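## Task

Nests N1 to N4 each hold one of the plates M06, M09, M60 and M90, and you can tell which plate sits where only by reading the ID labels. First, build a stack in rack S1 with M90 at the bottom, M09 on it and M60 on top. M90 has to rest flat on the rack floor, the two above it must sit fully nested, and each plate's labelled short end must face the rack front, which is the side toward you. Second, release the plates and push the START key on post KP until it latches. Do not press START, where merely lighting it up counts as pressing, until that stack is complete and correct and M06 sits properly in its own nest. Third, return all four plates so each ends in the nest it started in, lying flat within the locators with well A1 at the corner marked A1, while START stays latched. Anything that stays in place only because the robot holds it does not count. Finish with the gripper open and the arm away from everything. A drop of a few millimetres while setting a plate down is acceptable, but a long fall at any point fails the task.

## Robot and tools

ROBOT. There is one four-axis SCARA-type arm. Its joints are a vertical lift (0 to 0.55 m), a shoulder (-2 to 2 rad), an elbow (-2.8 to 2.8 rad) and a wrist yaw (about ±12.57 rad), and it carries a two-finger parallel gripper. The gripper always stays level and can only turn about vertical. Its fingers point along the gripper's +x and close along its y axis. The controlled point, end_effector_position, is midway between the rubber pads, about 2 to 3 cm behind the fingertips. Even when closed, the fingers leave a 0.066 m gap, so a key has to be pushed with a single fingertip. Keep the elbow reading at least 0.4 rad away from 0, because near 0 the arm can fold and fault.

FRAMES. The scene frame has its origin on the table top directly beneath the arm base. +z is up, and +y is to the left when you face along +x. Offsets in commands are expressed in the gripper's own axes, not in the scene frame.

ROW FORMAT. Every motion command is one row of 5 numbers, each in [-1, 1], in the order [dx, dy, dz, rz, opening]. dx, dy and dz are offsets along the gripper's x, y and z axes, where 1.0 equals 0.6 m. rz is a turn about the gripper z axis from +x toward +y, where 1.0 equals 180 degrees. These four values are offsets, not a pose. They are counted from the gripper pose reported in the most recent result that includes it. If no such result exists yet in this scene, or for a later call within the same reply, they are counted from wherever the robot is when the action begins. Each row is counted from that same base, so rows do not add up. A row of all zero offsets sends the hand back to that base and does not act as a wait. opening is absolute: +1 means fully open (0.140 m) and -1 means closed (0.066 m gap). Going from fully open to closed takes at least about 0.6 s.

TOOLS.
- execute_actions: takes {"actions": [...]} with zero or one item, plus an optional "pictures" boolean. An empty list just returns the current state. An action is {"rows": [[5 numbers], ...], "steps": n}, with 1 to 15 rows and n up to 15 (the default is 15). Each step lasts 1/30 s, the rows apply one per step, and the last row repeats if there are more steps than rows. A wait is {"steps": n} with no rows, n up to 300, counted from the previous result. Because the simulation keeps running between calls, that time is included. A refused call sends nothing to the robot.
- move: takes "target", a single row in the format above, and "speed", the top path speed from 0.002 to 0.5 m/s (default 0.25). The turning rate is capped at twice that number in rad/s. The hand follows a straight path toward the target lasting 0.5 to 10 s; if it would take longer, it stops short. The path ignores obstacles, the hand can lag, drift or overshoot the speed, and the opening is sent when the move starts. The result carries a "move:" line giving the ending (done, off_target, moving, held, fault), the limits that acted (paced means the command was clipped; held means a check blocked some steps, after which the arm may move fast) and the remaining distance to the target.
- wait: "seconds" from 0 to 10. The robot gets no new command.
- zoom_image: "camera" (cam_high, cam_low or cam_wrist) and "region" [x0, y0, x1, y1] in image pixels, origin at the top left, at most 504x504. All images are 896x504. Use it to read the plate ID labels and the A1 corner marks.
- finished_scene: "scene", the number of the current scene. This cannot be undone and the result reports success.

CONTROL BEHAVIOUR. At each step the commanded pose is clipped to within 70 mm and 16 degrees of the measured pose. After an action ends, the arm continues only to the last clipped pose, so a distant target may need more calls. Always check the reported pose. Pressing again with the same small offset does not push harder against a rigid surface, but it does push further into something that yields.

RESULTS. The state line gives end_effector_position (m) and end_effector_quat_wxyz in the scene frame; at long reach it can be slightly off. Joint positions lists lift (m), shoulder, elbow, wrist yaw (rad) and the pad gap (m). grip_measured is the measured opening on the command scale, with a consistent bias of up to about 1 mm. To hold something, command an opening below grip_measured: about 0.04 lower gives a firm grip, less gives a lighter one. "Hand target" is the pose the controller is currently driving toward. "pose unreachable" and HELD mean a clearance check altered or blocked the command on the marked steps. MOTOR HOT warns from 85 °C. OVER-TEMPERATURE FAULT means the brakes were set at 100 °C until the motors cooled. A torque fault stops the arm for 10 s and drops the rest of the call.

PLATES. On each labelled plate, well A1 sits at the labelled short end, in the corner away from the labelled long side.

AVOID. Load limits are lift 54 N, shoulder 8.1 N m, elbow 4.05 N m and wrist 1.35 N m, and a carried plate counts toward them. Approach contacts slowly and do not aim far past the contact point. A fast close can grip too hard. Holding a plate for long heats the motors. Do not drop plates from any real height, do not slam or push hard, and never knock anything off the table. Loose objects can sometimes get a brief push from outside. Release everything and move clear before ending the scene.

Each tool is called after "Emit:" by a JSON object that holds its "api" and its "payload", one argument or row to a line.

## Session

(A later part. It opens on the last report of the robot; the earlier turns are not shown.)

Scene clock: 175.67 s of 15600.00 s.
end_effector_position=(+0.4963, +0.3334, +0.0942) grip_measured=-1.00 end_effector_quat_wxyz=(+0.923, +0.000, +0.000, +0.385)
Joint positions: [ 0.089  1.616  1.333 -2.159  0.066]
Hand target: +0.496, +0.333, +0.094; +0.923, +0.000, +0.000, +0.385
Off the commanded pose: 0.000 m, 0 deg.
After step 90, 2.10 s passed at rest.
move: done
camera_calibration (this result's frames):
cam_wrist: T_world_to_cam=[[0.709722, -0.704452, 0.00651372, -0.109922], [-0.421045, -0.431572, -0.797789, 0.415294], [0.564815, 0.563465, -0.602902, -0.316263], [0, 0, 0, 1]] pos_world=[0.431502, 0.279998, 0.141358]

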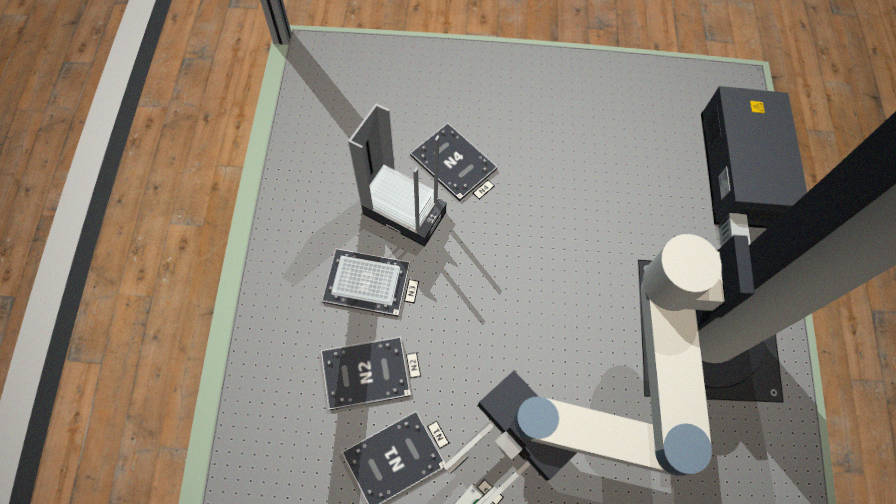

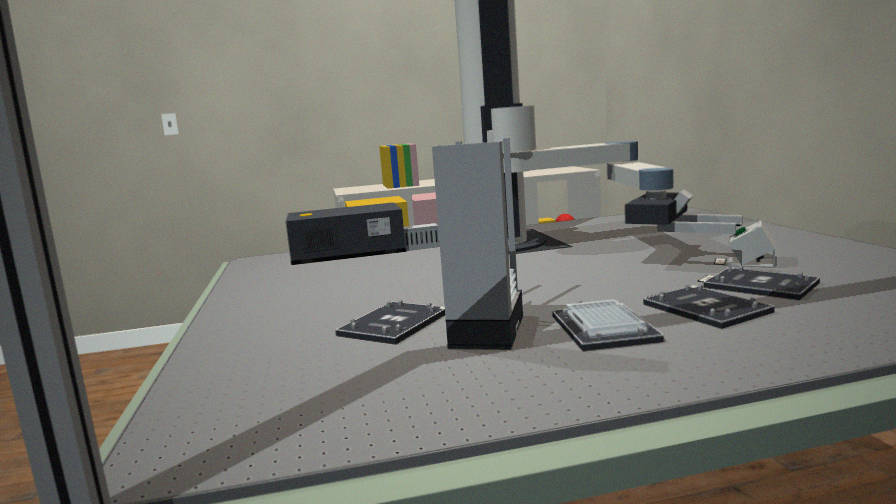

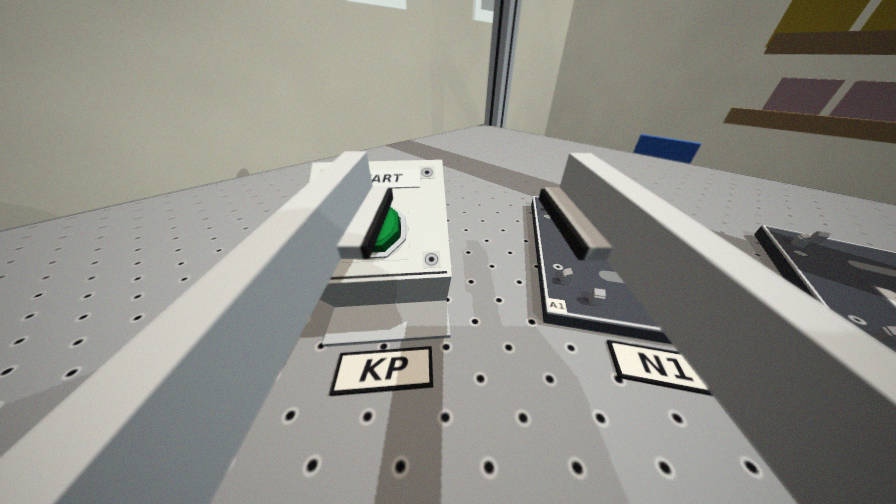

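Emit:
{"api": "move", "payload": {
  "target": [0.004,0.003,-0.015,0,-1],
  "speed": 0.01
}}

Emit:
{"api": "move", "payload": {
  "target": [0,0,-0.009,0,-1],
  "speed": 0.006
}}

Emit:
{"api": "zoom_image", "payload": {
  "camera": "cam_low",
  "region": [680,190,800,280]
}}

Scene clock: 180.50 s of 15600.00 s.
end_effector_position=(+0.4969, +0.3360, +0.0854) grip_measured=-1.00 end_effector_quat_wxyz=(+0.923, +0.000, +0.000, +0.384)
Joint positions: [ 0.08   1.617  1.345 -2.173  0.066]
Hand target: +0.497, +0.336, +0.085; +0.923, +0.000, +0.000, +0.385
Off the commanded pose: 0.001 m, 0 deg.
After step 90, 0.67 s passed at rest.
move: done
camera_calibration (this result's frames):
cam_wrist: T_world_to_cam=[[0.708646, -0.705534, 0.00651372, -0.107578], [-0.421703, -0.430929, -0.797789, 0.40982], [0.565674, 0.562603, -0.602902, -0.323472], [0, 0, 0, 1]] pos_world=[0.432036, 0.28269, 0.132629]

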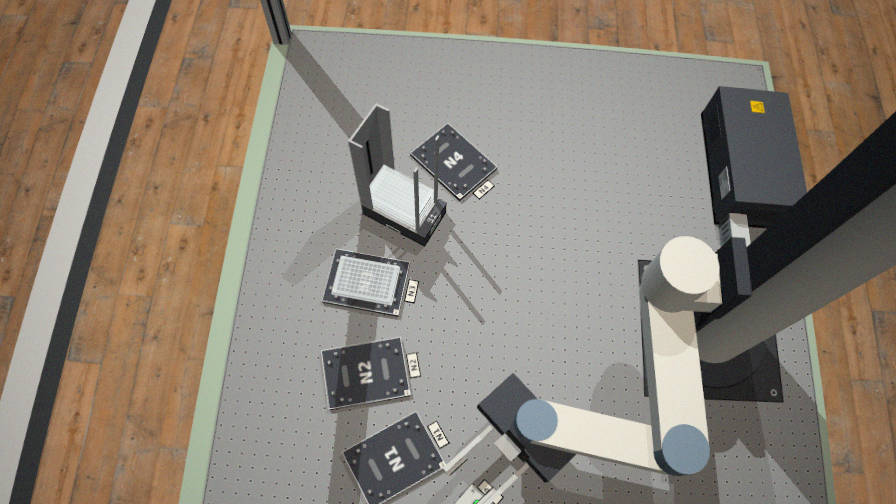

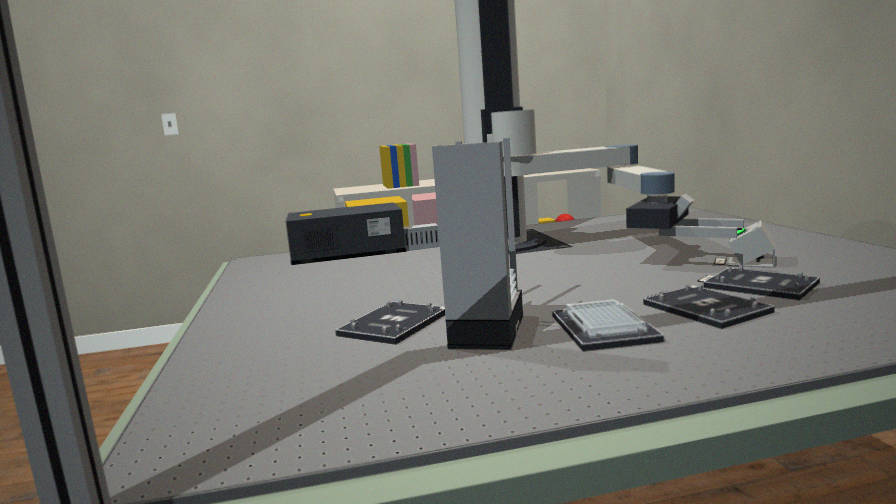

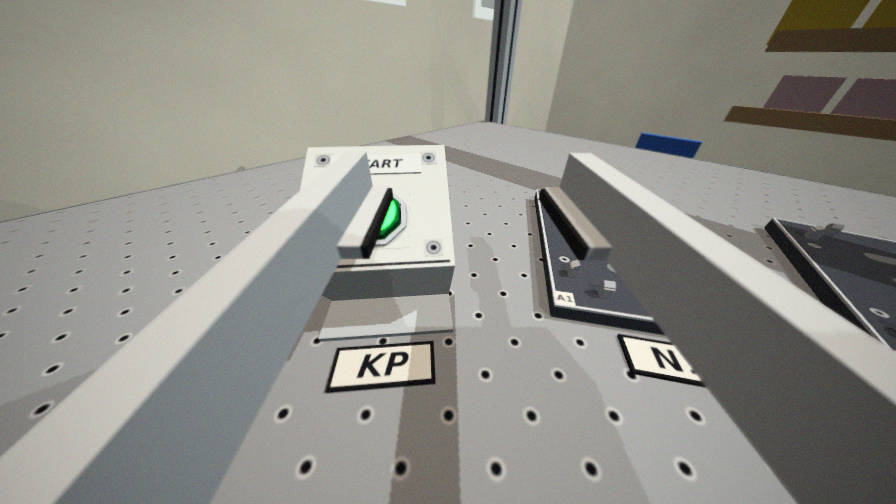

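Scene clock: 181.63 s of 15600.00 s.
end_effector_position=(+0.4968, +0.3360, +0.0812) grip_measured=-1.00 end_effector_quat_wxyz=(+0.923, +0.000, +0.000, +0.385)
Joint positions: [ 0.076  1.617  1.344 -2.171  0.066]
Hand target: +0.497, +0.336, +0.080; +0.923, +0.000, +0.000, +0.384
Off the commanded pose: 0.001 m, 0 deg.
move: done
camera_calibration (this result's frames):
cam_wrist: T_world_to_cam=[[0.709303, -0.704874, 0.00651372, -0.108002], [-0.421302, -0.431321, -0.797789, 0.406296], [0.56515, 0.56313, -0.602902, -0.325875], [0, 0, 0, 1]] pos_world=[0.431947, 0.282627, 0.128371]

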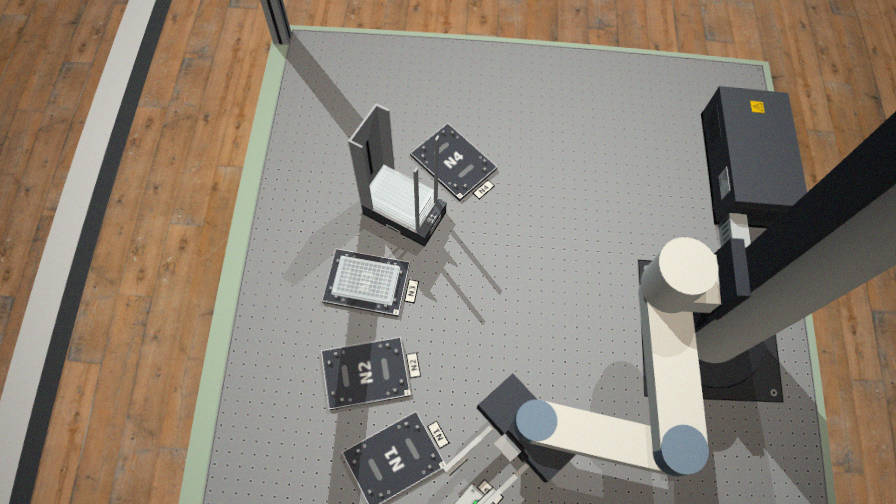

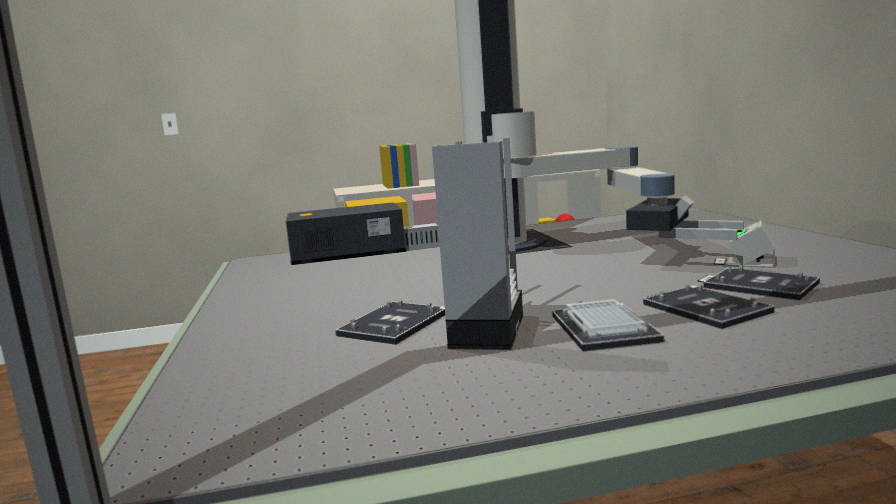

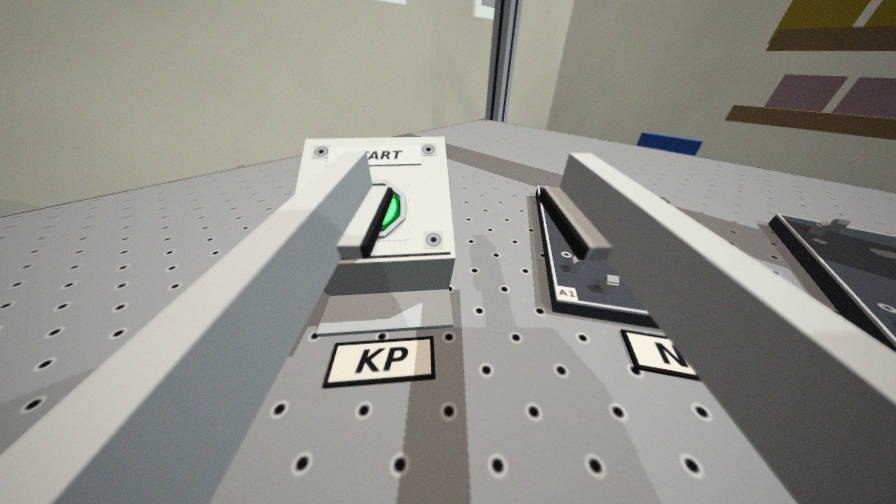

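Region (680, 190, 800, 280) of cam_low's 896x504 image, scaled by 4.200, with more detail than that image has; it fills the top 378 rows of this view, and the rest is white.

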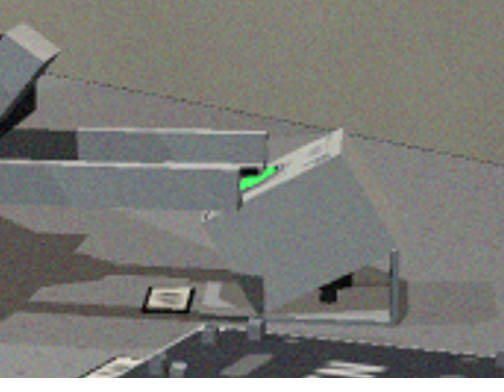

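Emit:
{"api": "move", "payload": {
  "target": [0,0,0.05,0,-1],
  "speed": 0.05
}}

Emit:
{"api": "move", "payload": {
  "target": [-0.5472,-0.6157,-0.0275,-0.3939,0.1]
}}

Scene clock: 186.60 s of 15600.00 s.
end_effector_position=(+0.4968, +0.3360, +0.1112) grip_measured=-1.00 end_effector_quat_wxyz=(+0.923, +0.000, +0.000, +0.385)
Joint positions: [ 0.106  1.617  1.344 -2.171  0.066]
Hand target: +0.497, +0.336, +0.111; +0.923, +0.000, +0.000, +0.385
Off the commanded pose: 0.000 m, 0 deg.
After step 90, 1.10 s passed at rest.
move: done
camera_calibration (this result's frames):
cam_wrist: T_world_to_cam=[[0.709443, -0.704732, 0.00651372, -0.108277], [-0.421216, -0.431405, -0.797789, 0.430261], [0.565038, 0.563242, -0.602902, -0.307729], [0, 0, 0, 1]] pos_world=[0.431928, 0.282636, 0.158433]

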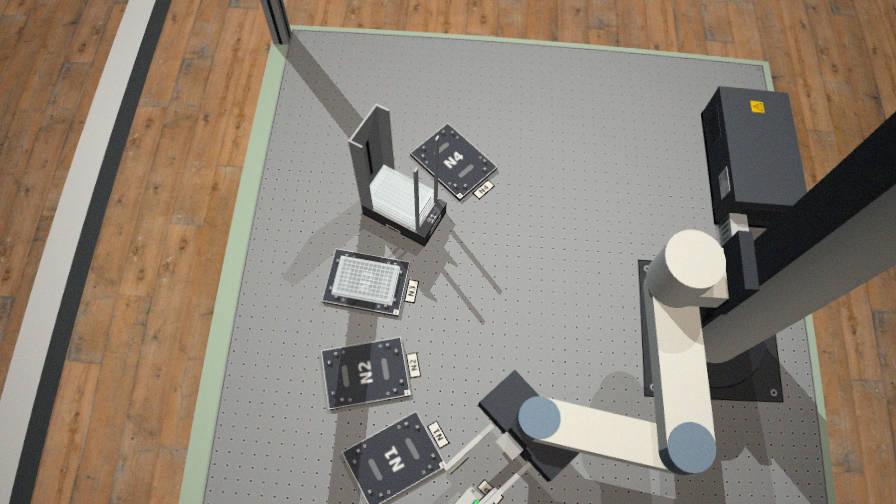

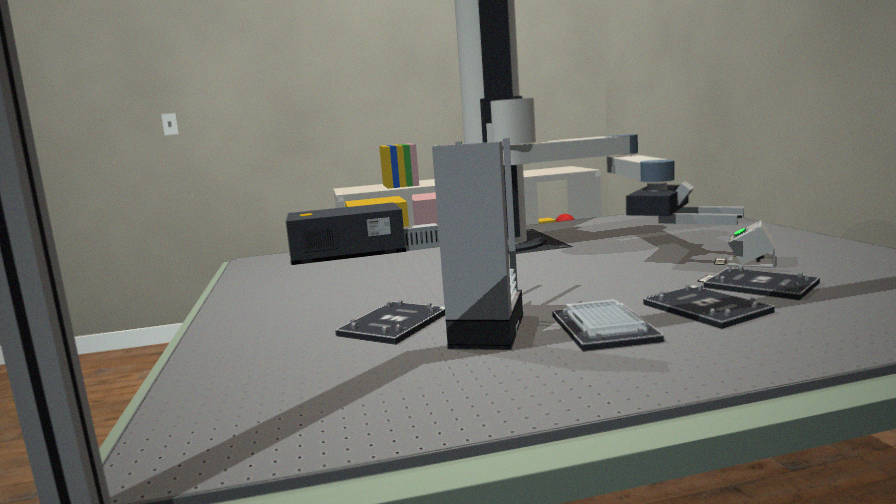

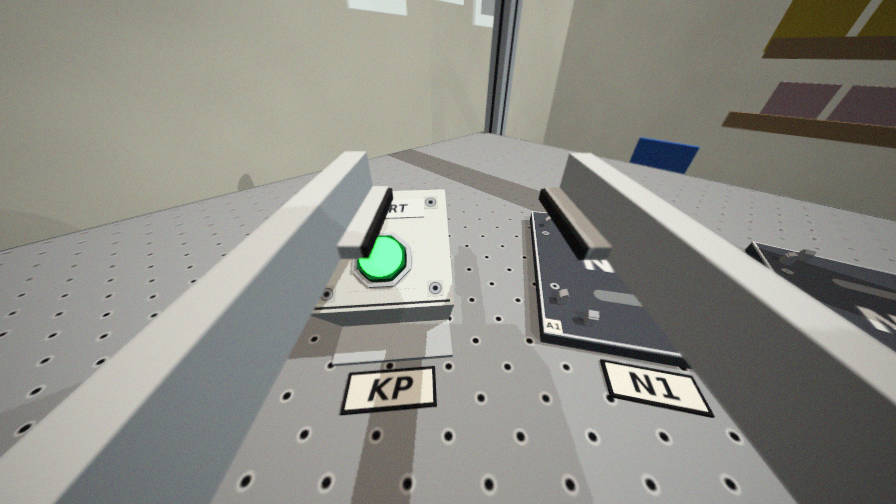

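Scene clock: 189.47 s of 15600.00 s.
end_effector_position=(+0.5281, -0.1574, +0.0948) grip_measured=+0.10 end_effector_quat_wxyz=(+0.975, +0.000, +0.000, -0.222)
Joint positions: [ 0.09   0.535  0.977 -1.961  0.107]
Hand target: +0.528, -0.157, +0.095; +0.975, +0.000, +0.000, -0.222
Off the commanded pose: 0.000 m, 0 deg.
move: done
camera_calibration (this result's frames):
cam_wrist: T_world_to_cam=[[-0.433871, -0.900952, 0.00651372, 0.0948292], [-0.545463, 0.256911, -0.797789, 0.39142], [0.717096, -0.34969, -0.602902, -0.281428], [0, 0, 0, 1]] pos_world=[0.45646, -0.113536, 0.14198]

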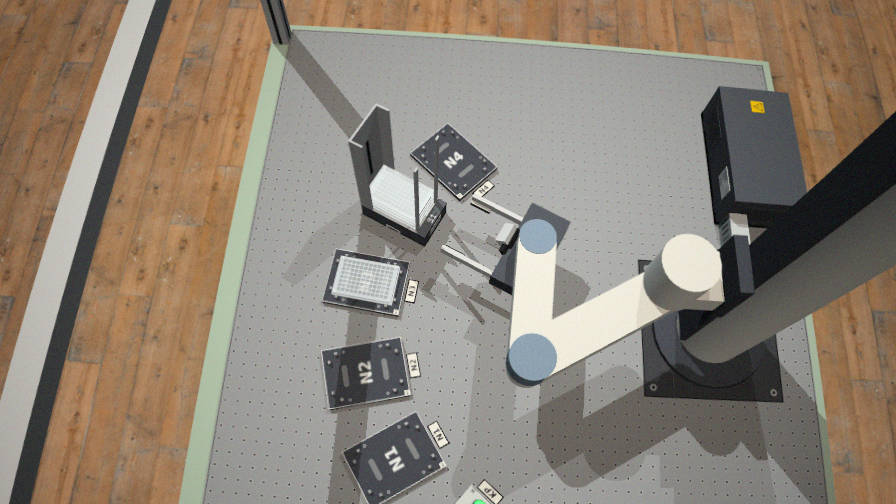

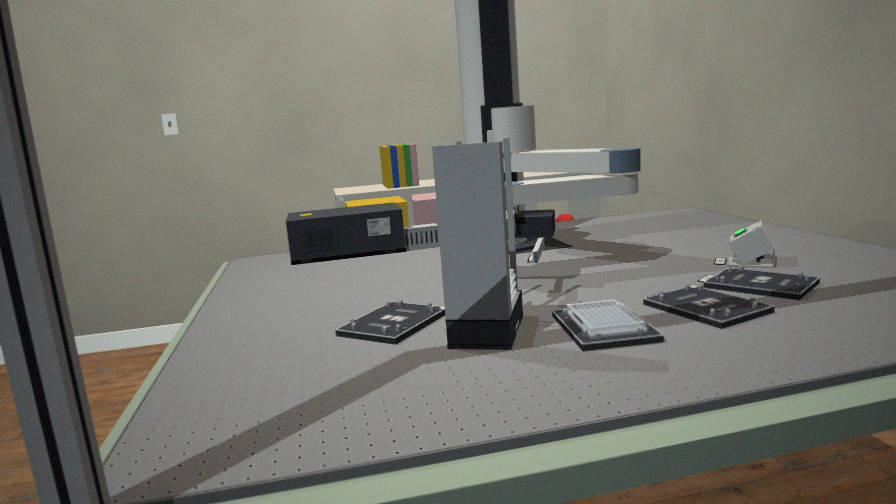

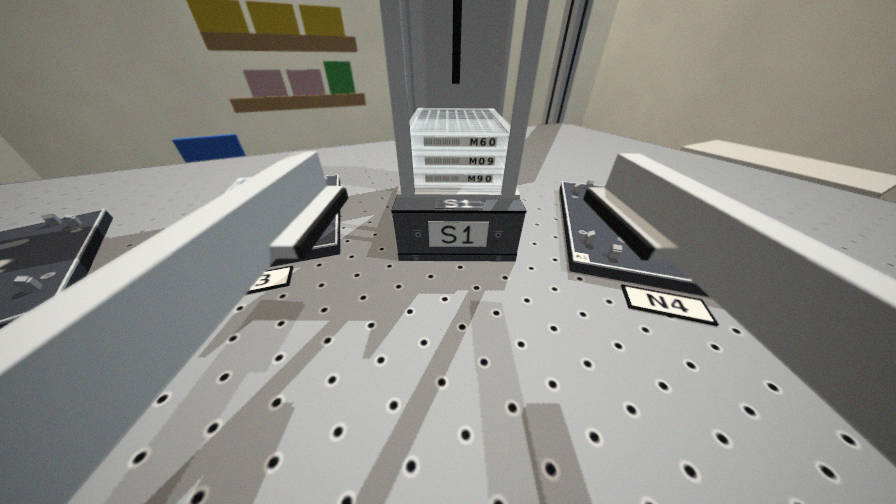

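Emit:
{"api": "move", "payload": {
  "target": [0.2488,0,-0.0005,0,0.1],
  "speed": 0.15
}}

Emit:
{"api": "move", "payload": {
  "target": [0,0,0,0,-0.6]
}}

Emit:
{"api": "move", "payload": {
  "target": [0,0,0.394,0,-0.6],
  "speed": 0.1
}}

Emit:
{"api": "move", "payload": {
  "target": [-0.2017,0.5624,0,0.2211,-0.6]
}}

Emit:
{"api": "move", "payload": {
  "target": [0,0,-0.48,0,-0.6],
  "speed": 0.2
}}

Scene clock: 195.37 s of 15600.00 s.
end_effector_position=(+0.6627, -0.2219, +0.0945) grip_measured=+0.10 end_effector_quat_wxyz=(+0.975, +0.000, +0.000, -0.222)
Joint positions: [ 0.09   0.222  1.725 -2.395  0.107]
Hand target: +0.663, -0.222, +0.094; +0.975, +0.000, +0.000, -0.222
Off the commanded pose: 0.000 m, 0 deg.
After step 90, 1.57 s passed at rest.
move: done
camera_calibration (this result's frames):
cam_wrist: T_world_to_cam=[[-0.433712, -0.901028, 0.00651372, 0.0949053], [-0.545508, 0.256815, -0.797789, 0.481243], [0.717157, -0.349564, -0.602902, -0.400683], [0, 0, 0, 1]] pos_world=[0.591036, -0.178142, 0.14174]

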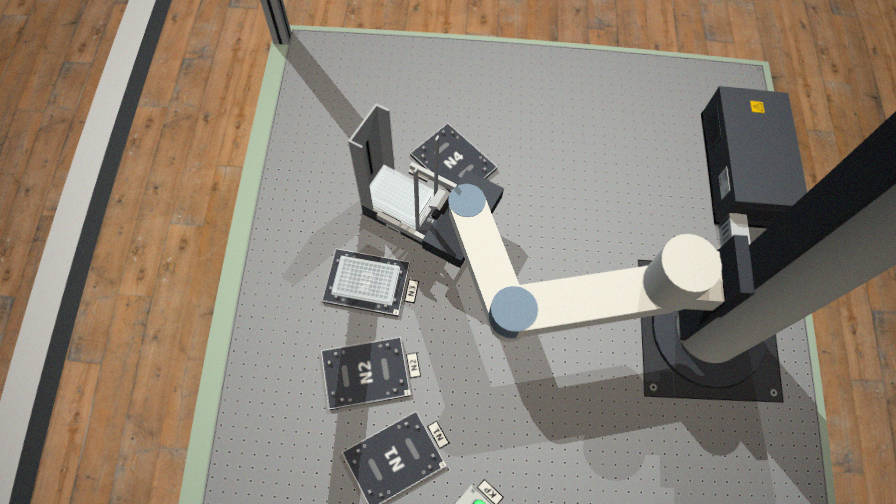

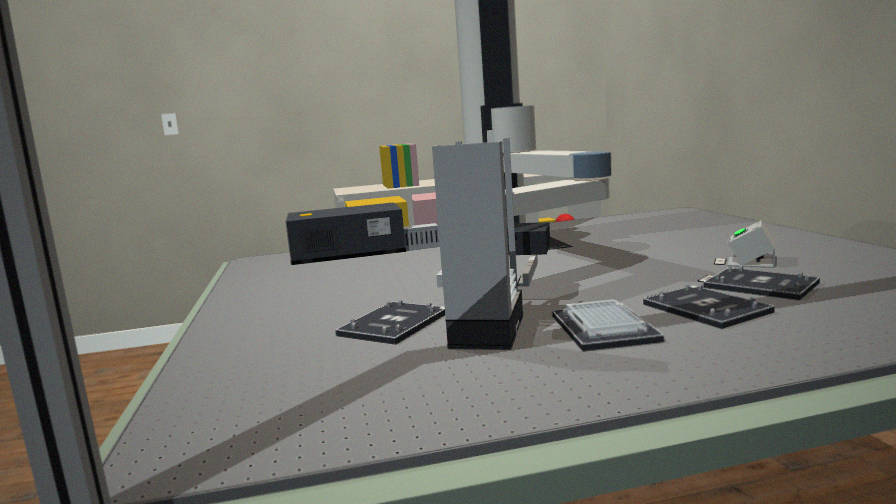

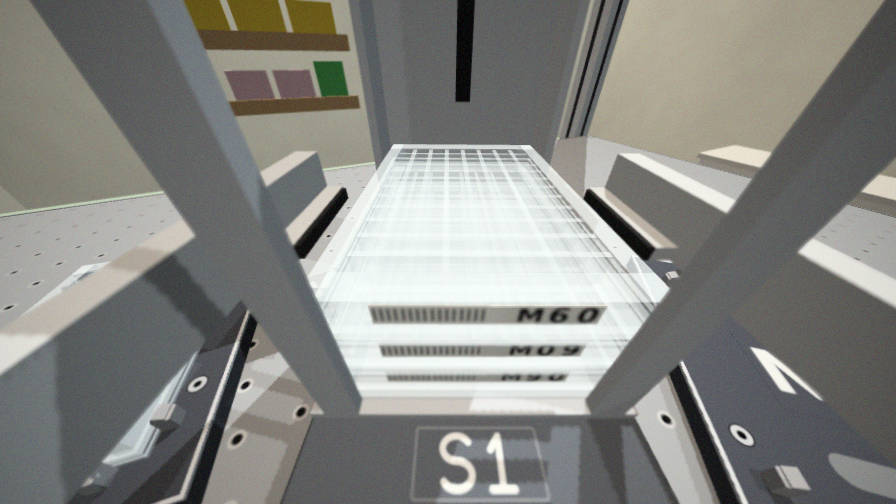

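Scene clock: 195.87 s of 15600.00 s.
end_effector_position=(+0.6627, -0.2220, +0.0945) grip_measured=-0.49 end_effector_quat_wxyz=(+0.975, +0.000, +0.000, -0.222)
Joint positions: [ 0.09   0.222  1.725 -2.395  0.085]
Hand target: +0.663, -0.222, +0.095; +0.975, +0.000, +0.000, -0.222
Off the commanded pose: 0.000 m, 0 deg.
move: done
camera_calibration (this result's frames):
cam_wrist: T_world_to_cam=[[-0.433717, -0.901026, 0.00651372, 0.0949055], [-0.545507, 0.256817, -0.797789, 0.481242], [0.717155, -0.349567, -0.602902, -0.400681], [0, 0, 0, 1]] pos_world=[0.591034, -0.178144, 0.14174]

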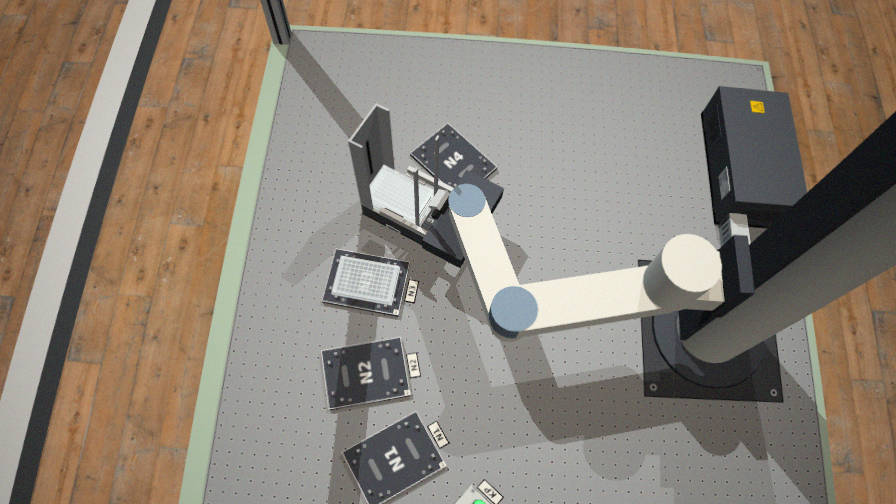

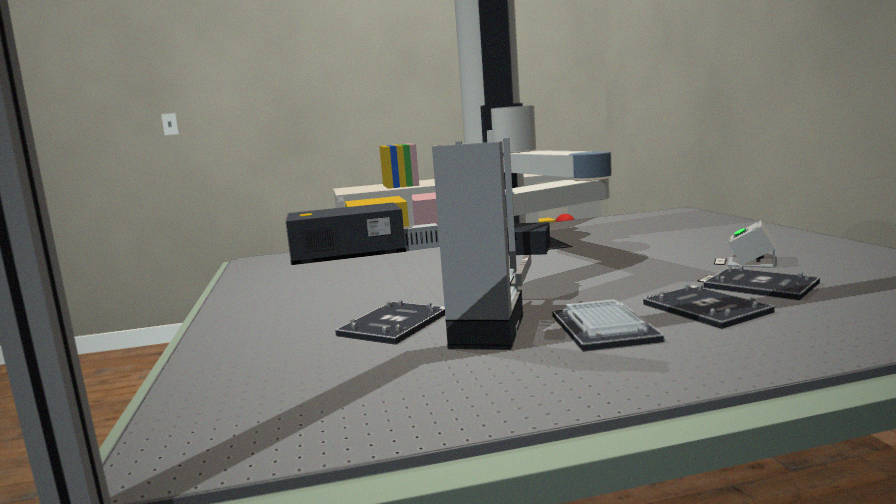

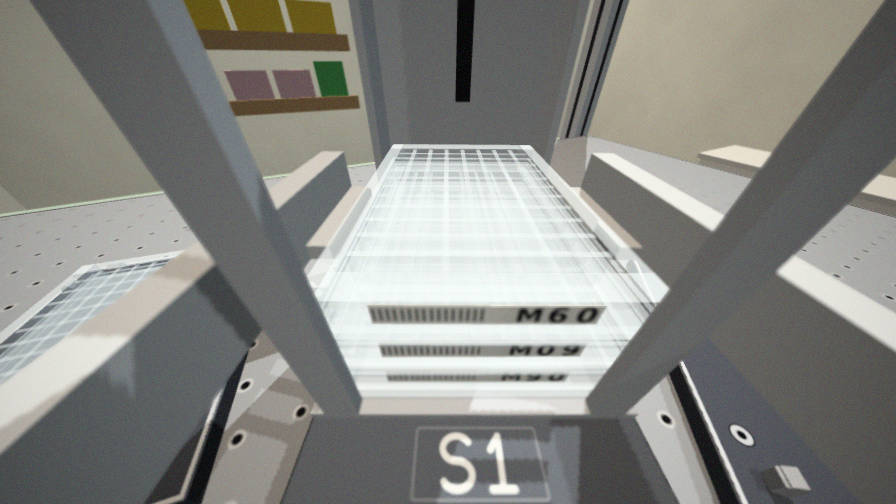

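Scene clock: 198.53 s of 15600.00 s.
end_effector_position=(+0.6627, -0.2219, +0.3310) grip_measured=-0.49 end_effector_quat_wxyz=(+0.975, +0.000, +0.000, -0.222)
Joint positions: [ 0.326  0.222  1.725 -2.395  0.085]
Hand target: +0.663, -0.222, +0.331; +0.975, +0.000, +0.000, -0.222
Off the commanded pose: 0.000 m, 0 deg.
move: done
camera_calibration (this result's frames):
cam_wrist: T_world_to_cam=[[-0.433675, -0.901046, 0.00651372, 0.0933485], [-0.545519, 0.256792, -0.797789, 0.669885], [0.717171, -0.349535, -0.602902, -0.258133], [0, 0, 0, 1]] pos_world=[0.591044, -0.178137, 0.378189]

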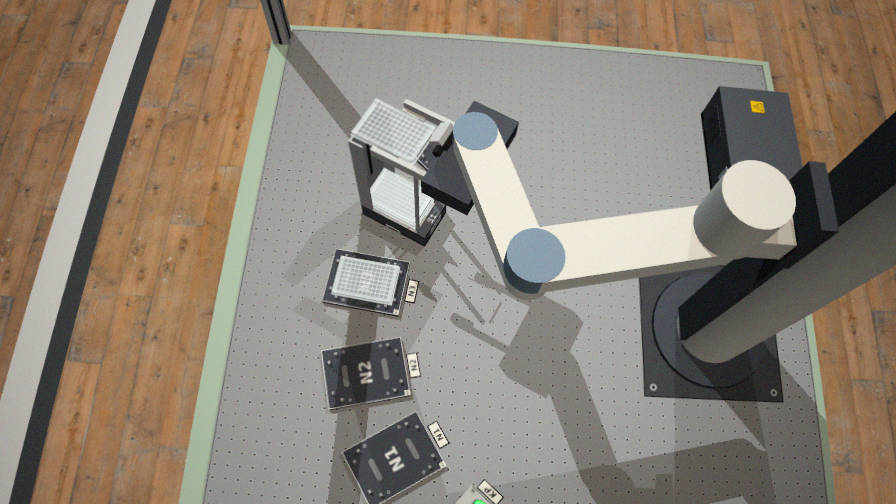

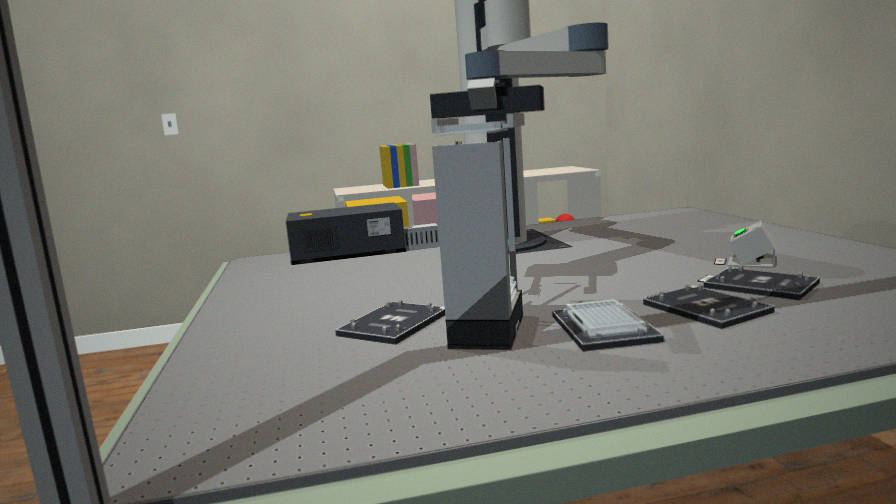

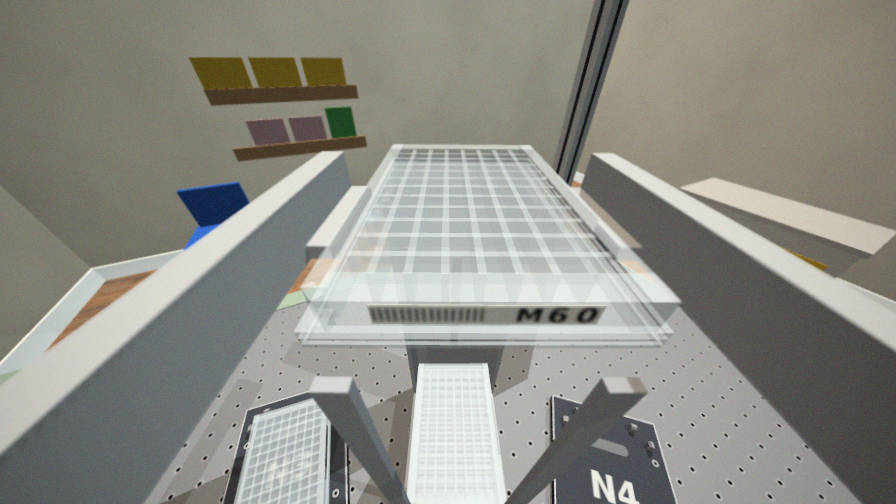

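Scene clock: 200.33 s of 15600.00 s.
end_effector_position=(+0.6995, +0.1349, +0.3310) grip_measured=-0.49 end_effector_quat_wxyz=(+0.992, +0.000, +0.000, +0.123)
Joint positions: [ 0.326  0.88   1.76  -2.393  0.085]
Hand target: +0.700, +0.135, +0.331; +0.992, +0.000, +0.000, +0.123
Off the commanded pose: 0.000 m, 0 deg.
move: done
camera_calibration (this result's frames):
cam_wrist: T_world_to_cam=[[0.244071, -0.969736, 0.00651372, -0.0340257], [-0.583412, -0.152196, -0.797789, 0.680007], [0.774635, 0.190917, -0.602902, -0.272904], [0, 0, 0, 1]] pos_world=[0.616429, 0.122601, 0.378189]

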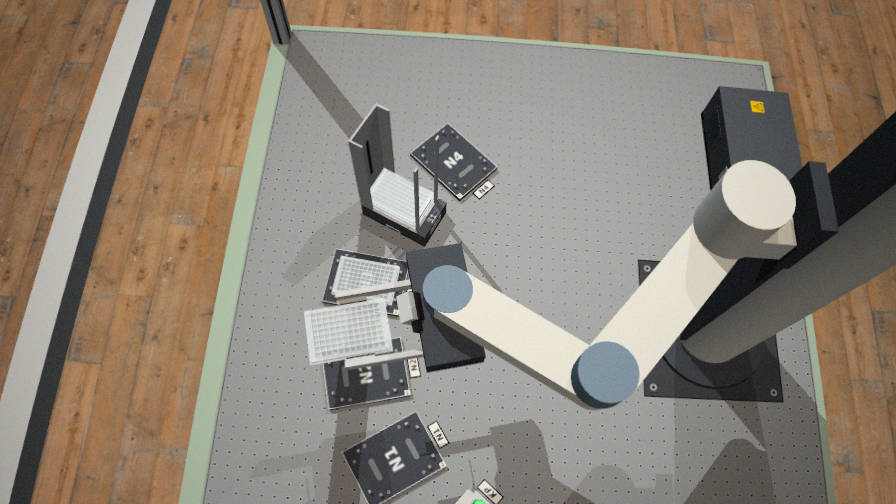

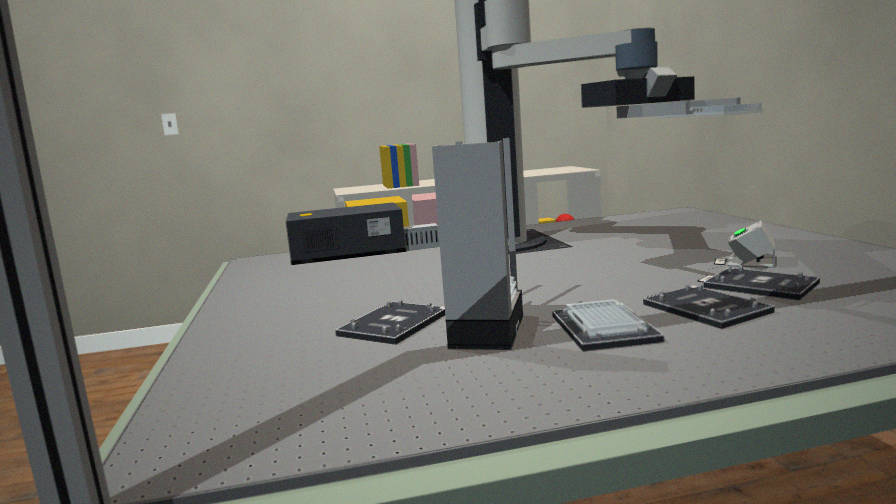

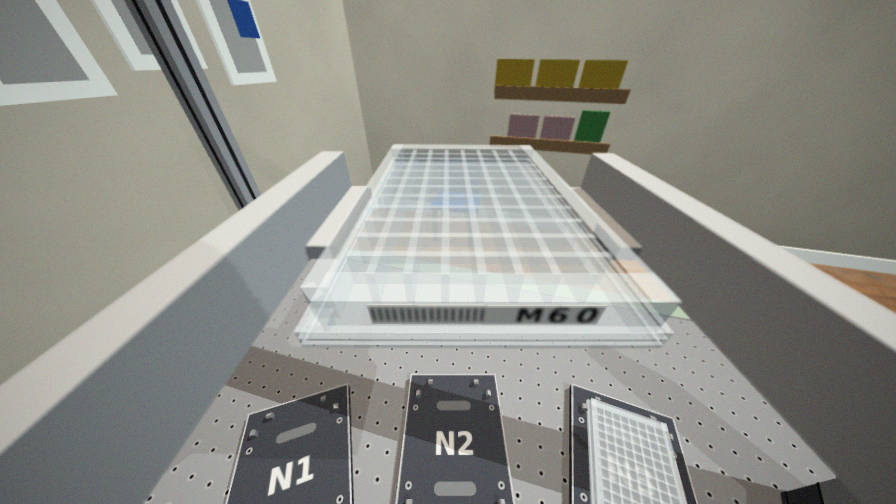

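Scene clock: 202.17 s of 15600.00 s.
end_effector_position=(+0.6995, +0.1348, +0.0429) grip_measured=-0.49 end_effector_quat_wxyz=(+0.992, +0.000, +0.000, +0.123)
Joint positions: [ 0.038  0.88   1.76  -2.393  0.085]
Hand target: +0.700, +0.135, +0.043; +0.992, +0.000, +0.000, +0.123
Off the commanded pose: 0.000 m, 0 deg.
move: done
camera_calibration (this result's frames):
cam_wrist: T_world_to_cam=[[0.244031, -0.969746, 0.00651372, -0.0321357], [-0.583418, -0.152173, -0.797789, 0.450183], [0.774643, 0.190885, -0.602902, -0.446582], [0, 0, 0, 1]] pos_world=[0.616428, 0.122588, 0.0901152]

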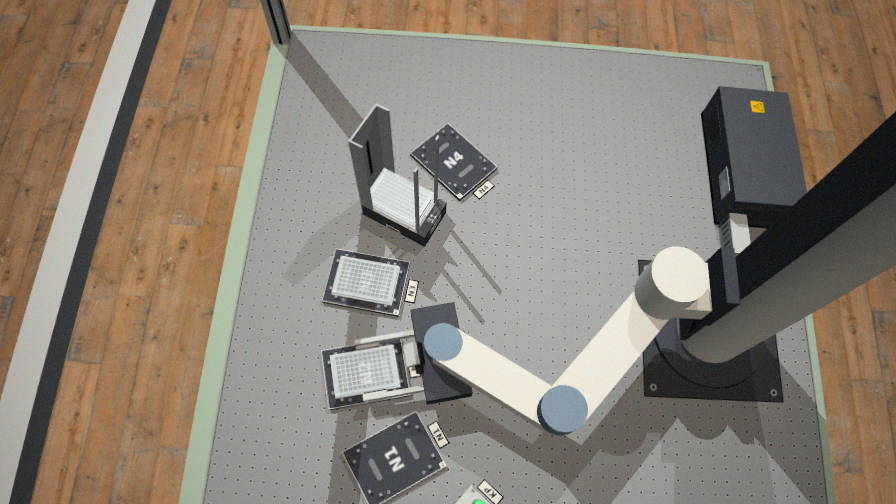

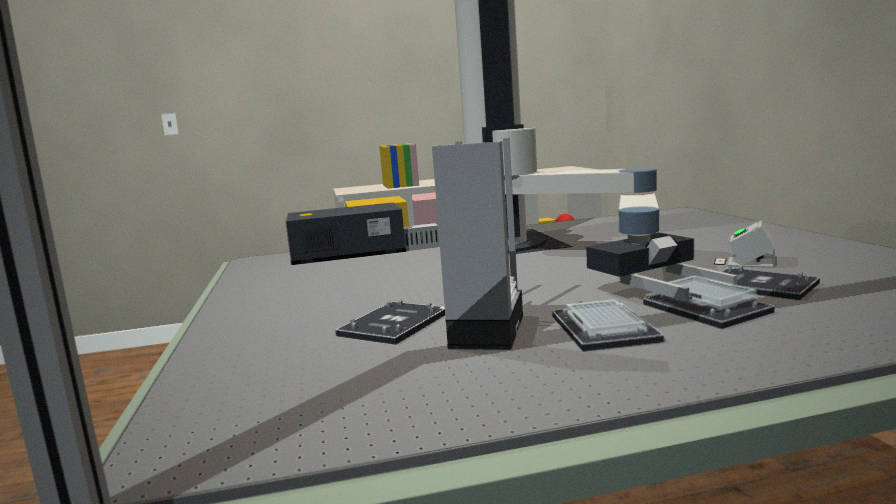

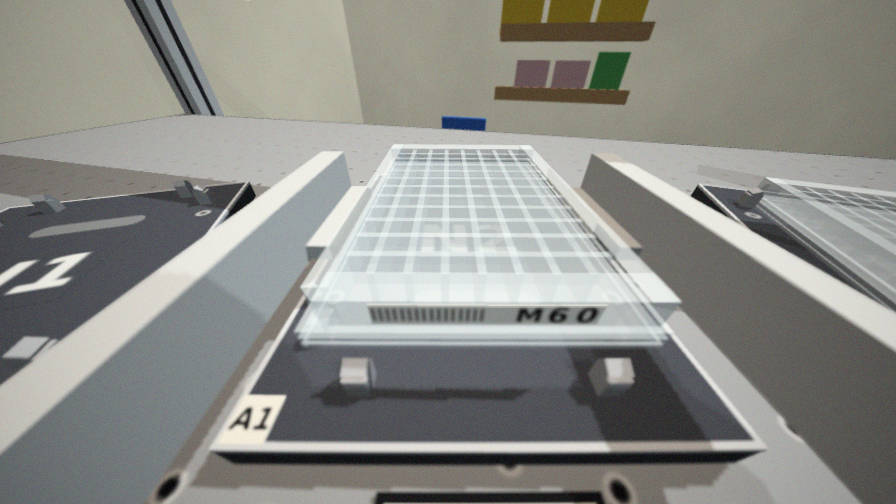

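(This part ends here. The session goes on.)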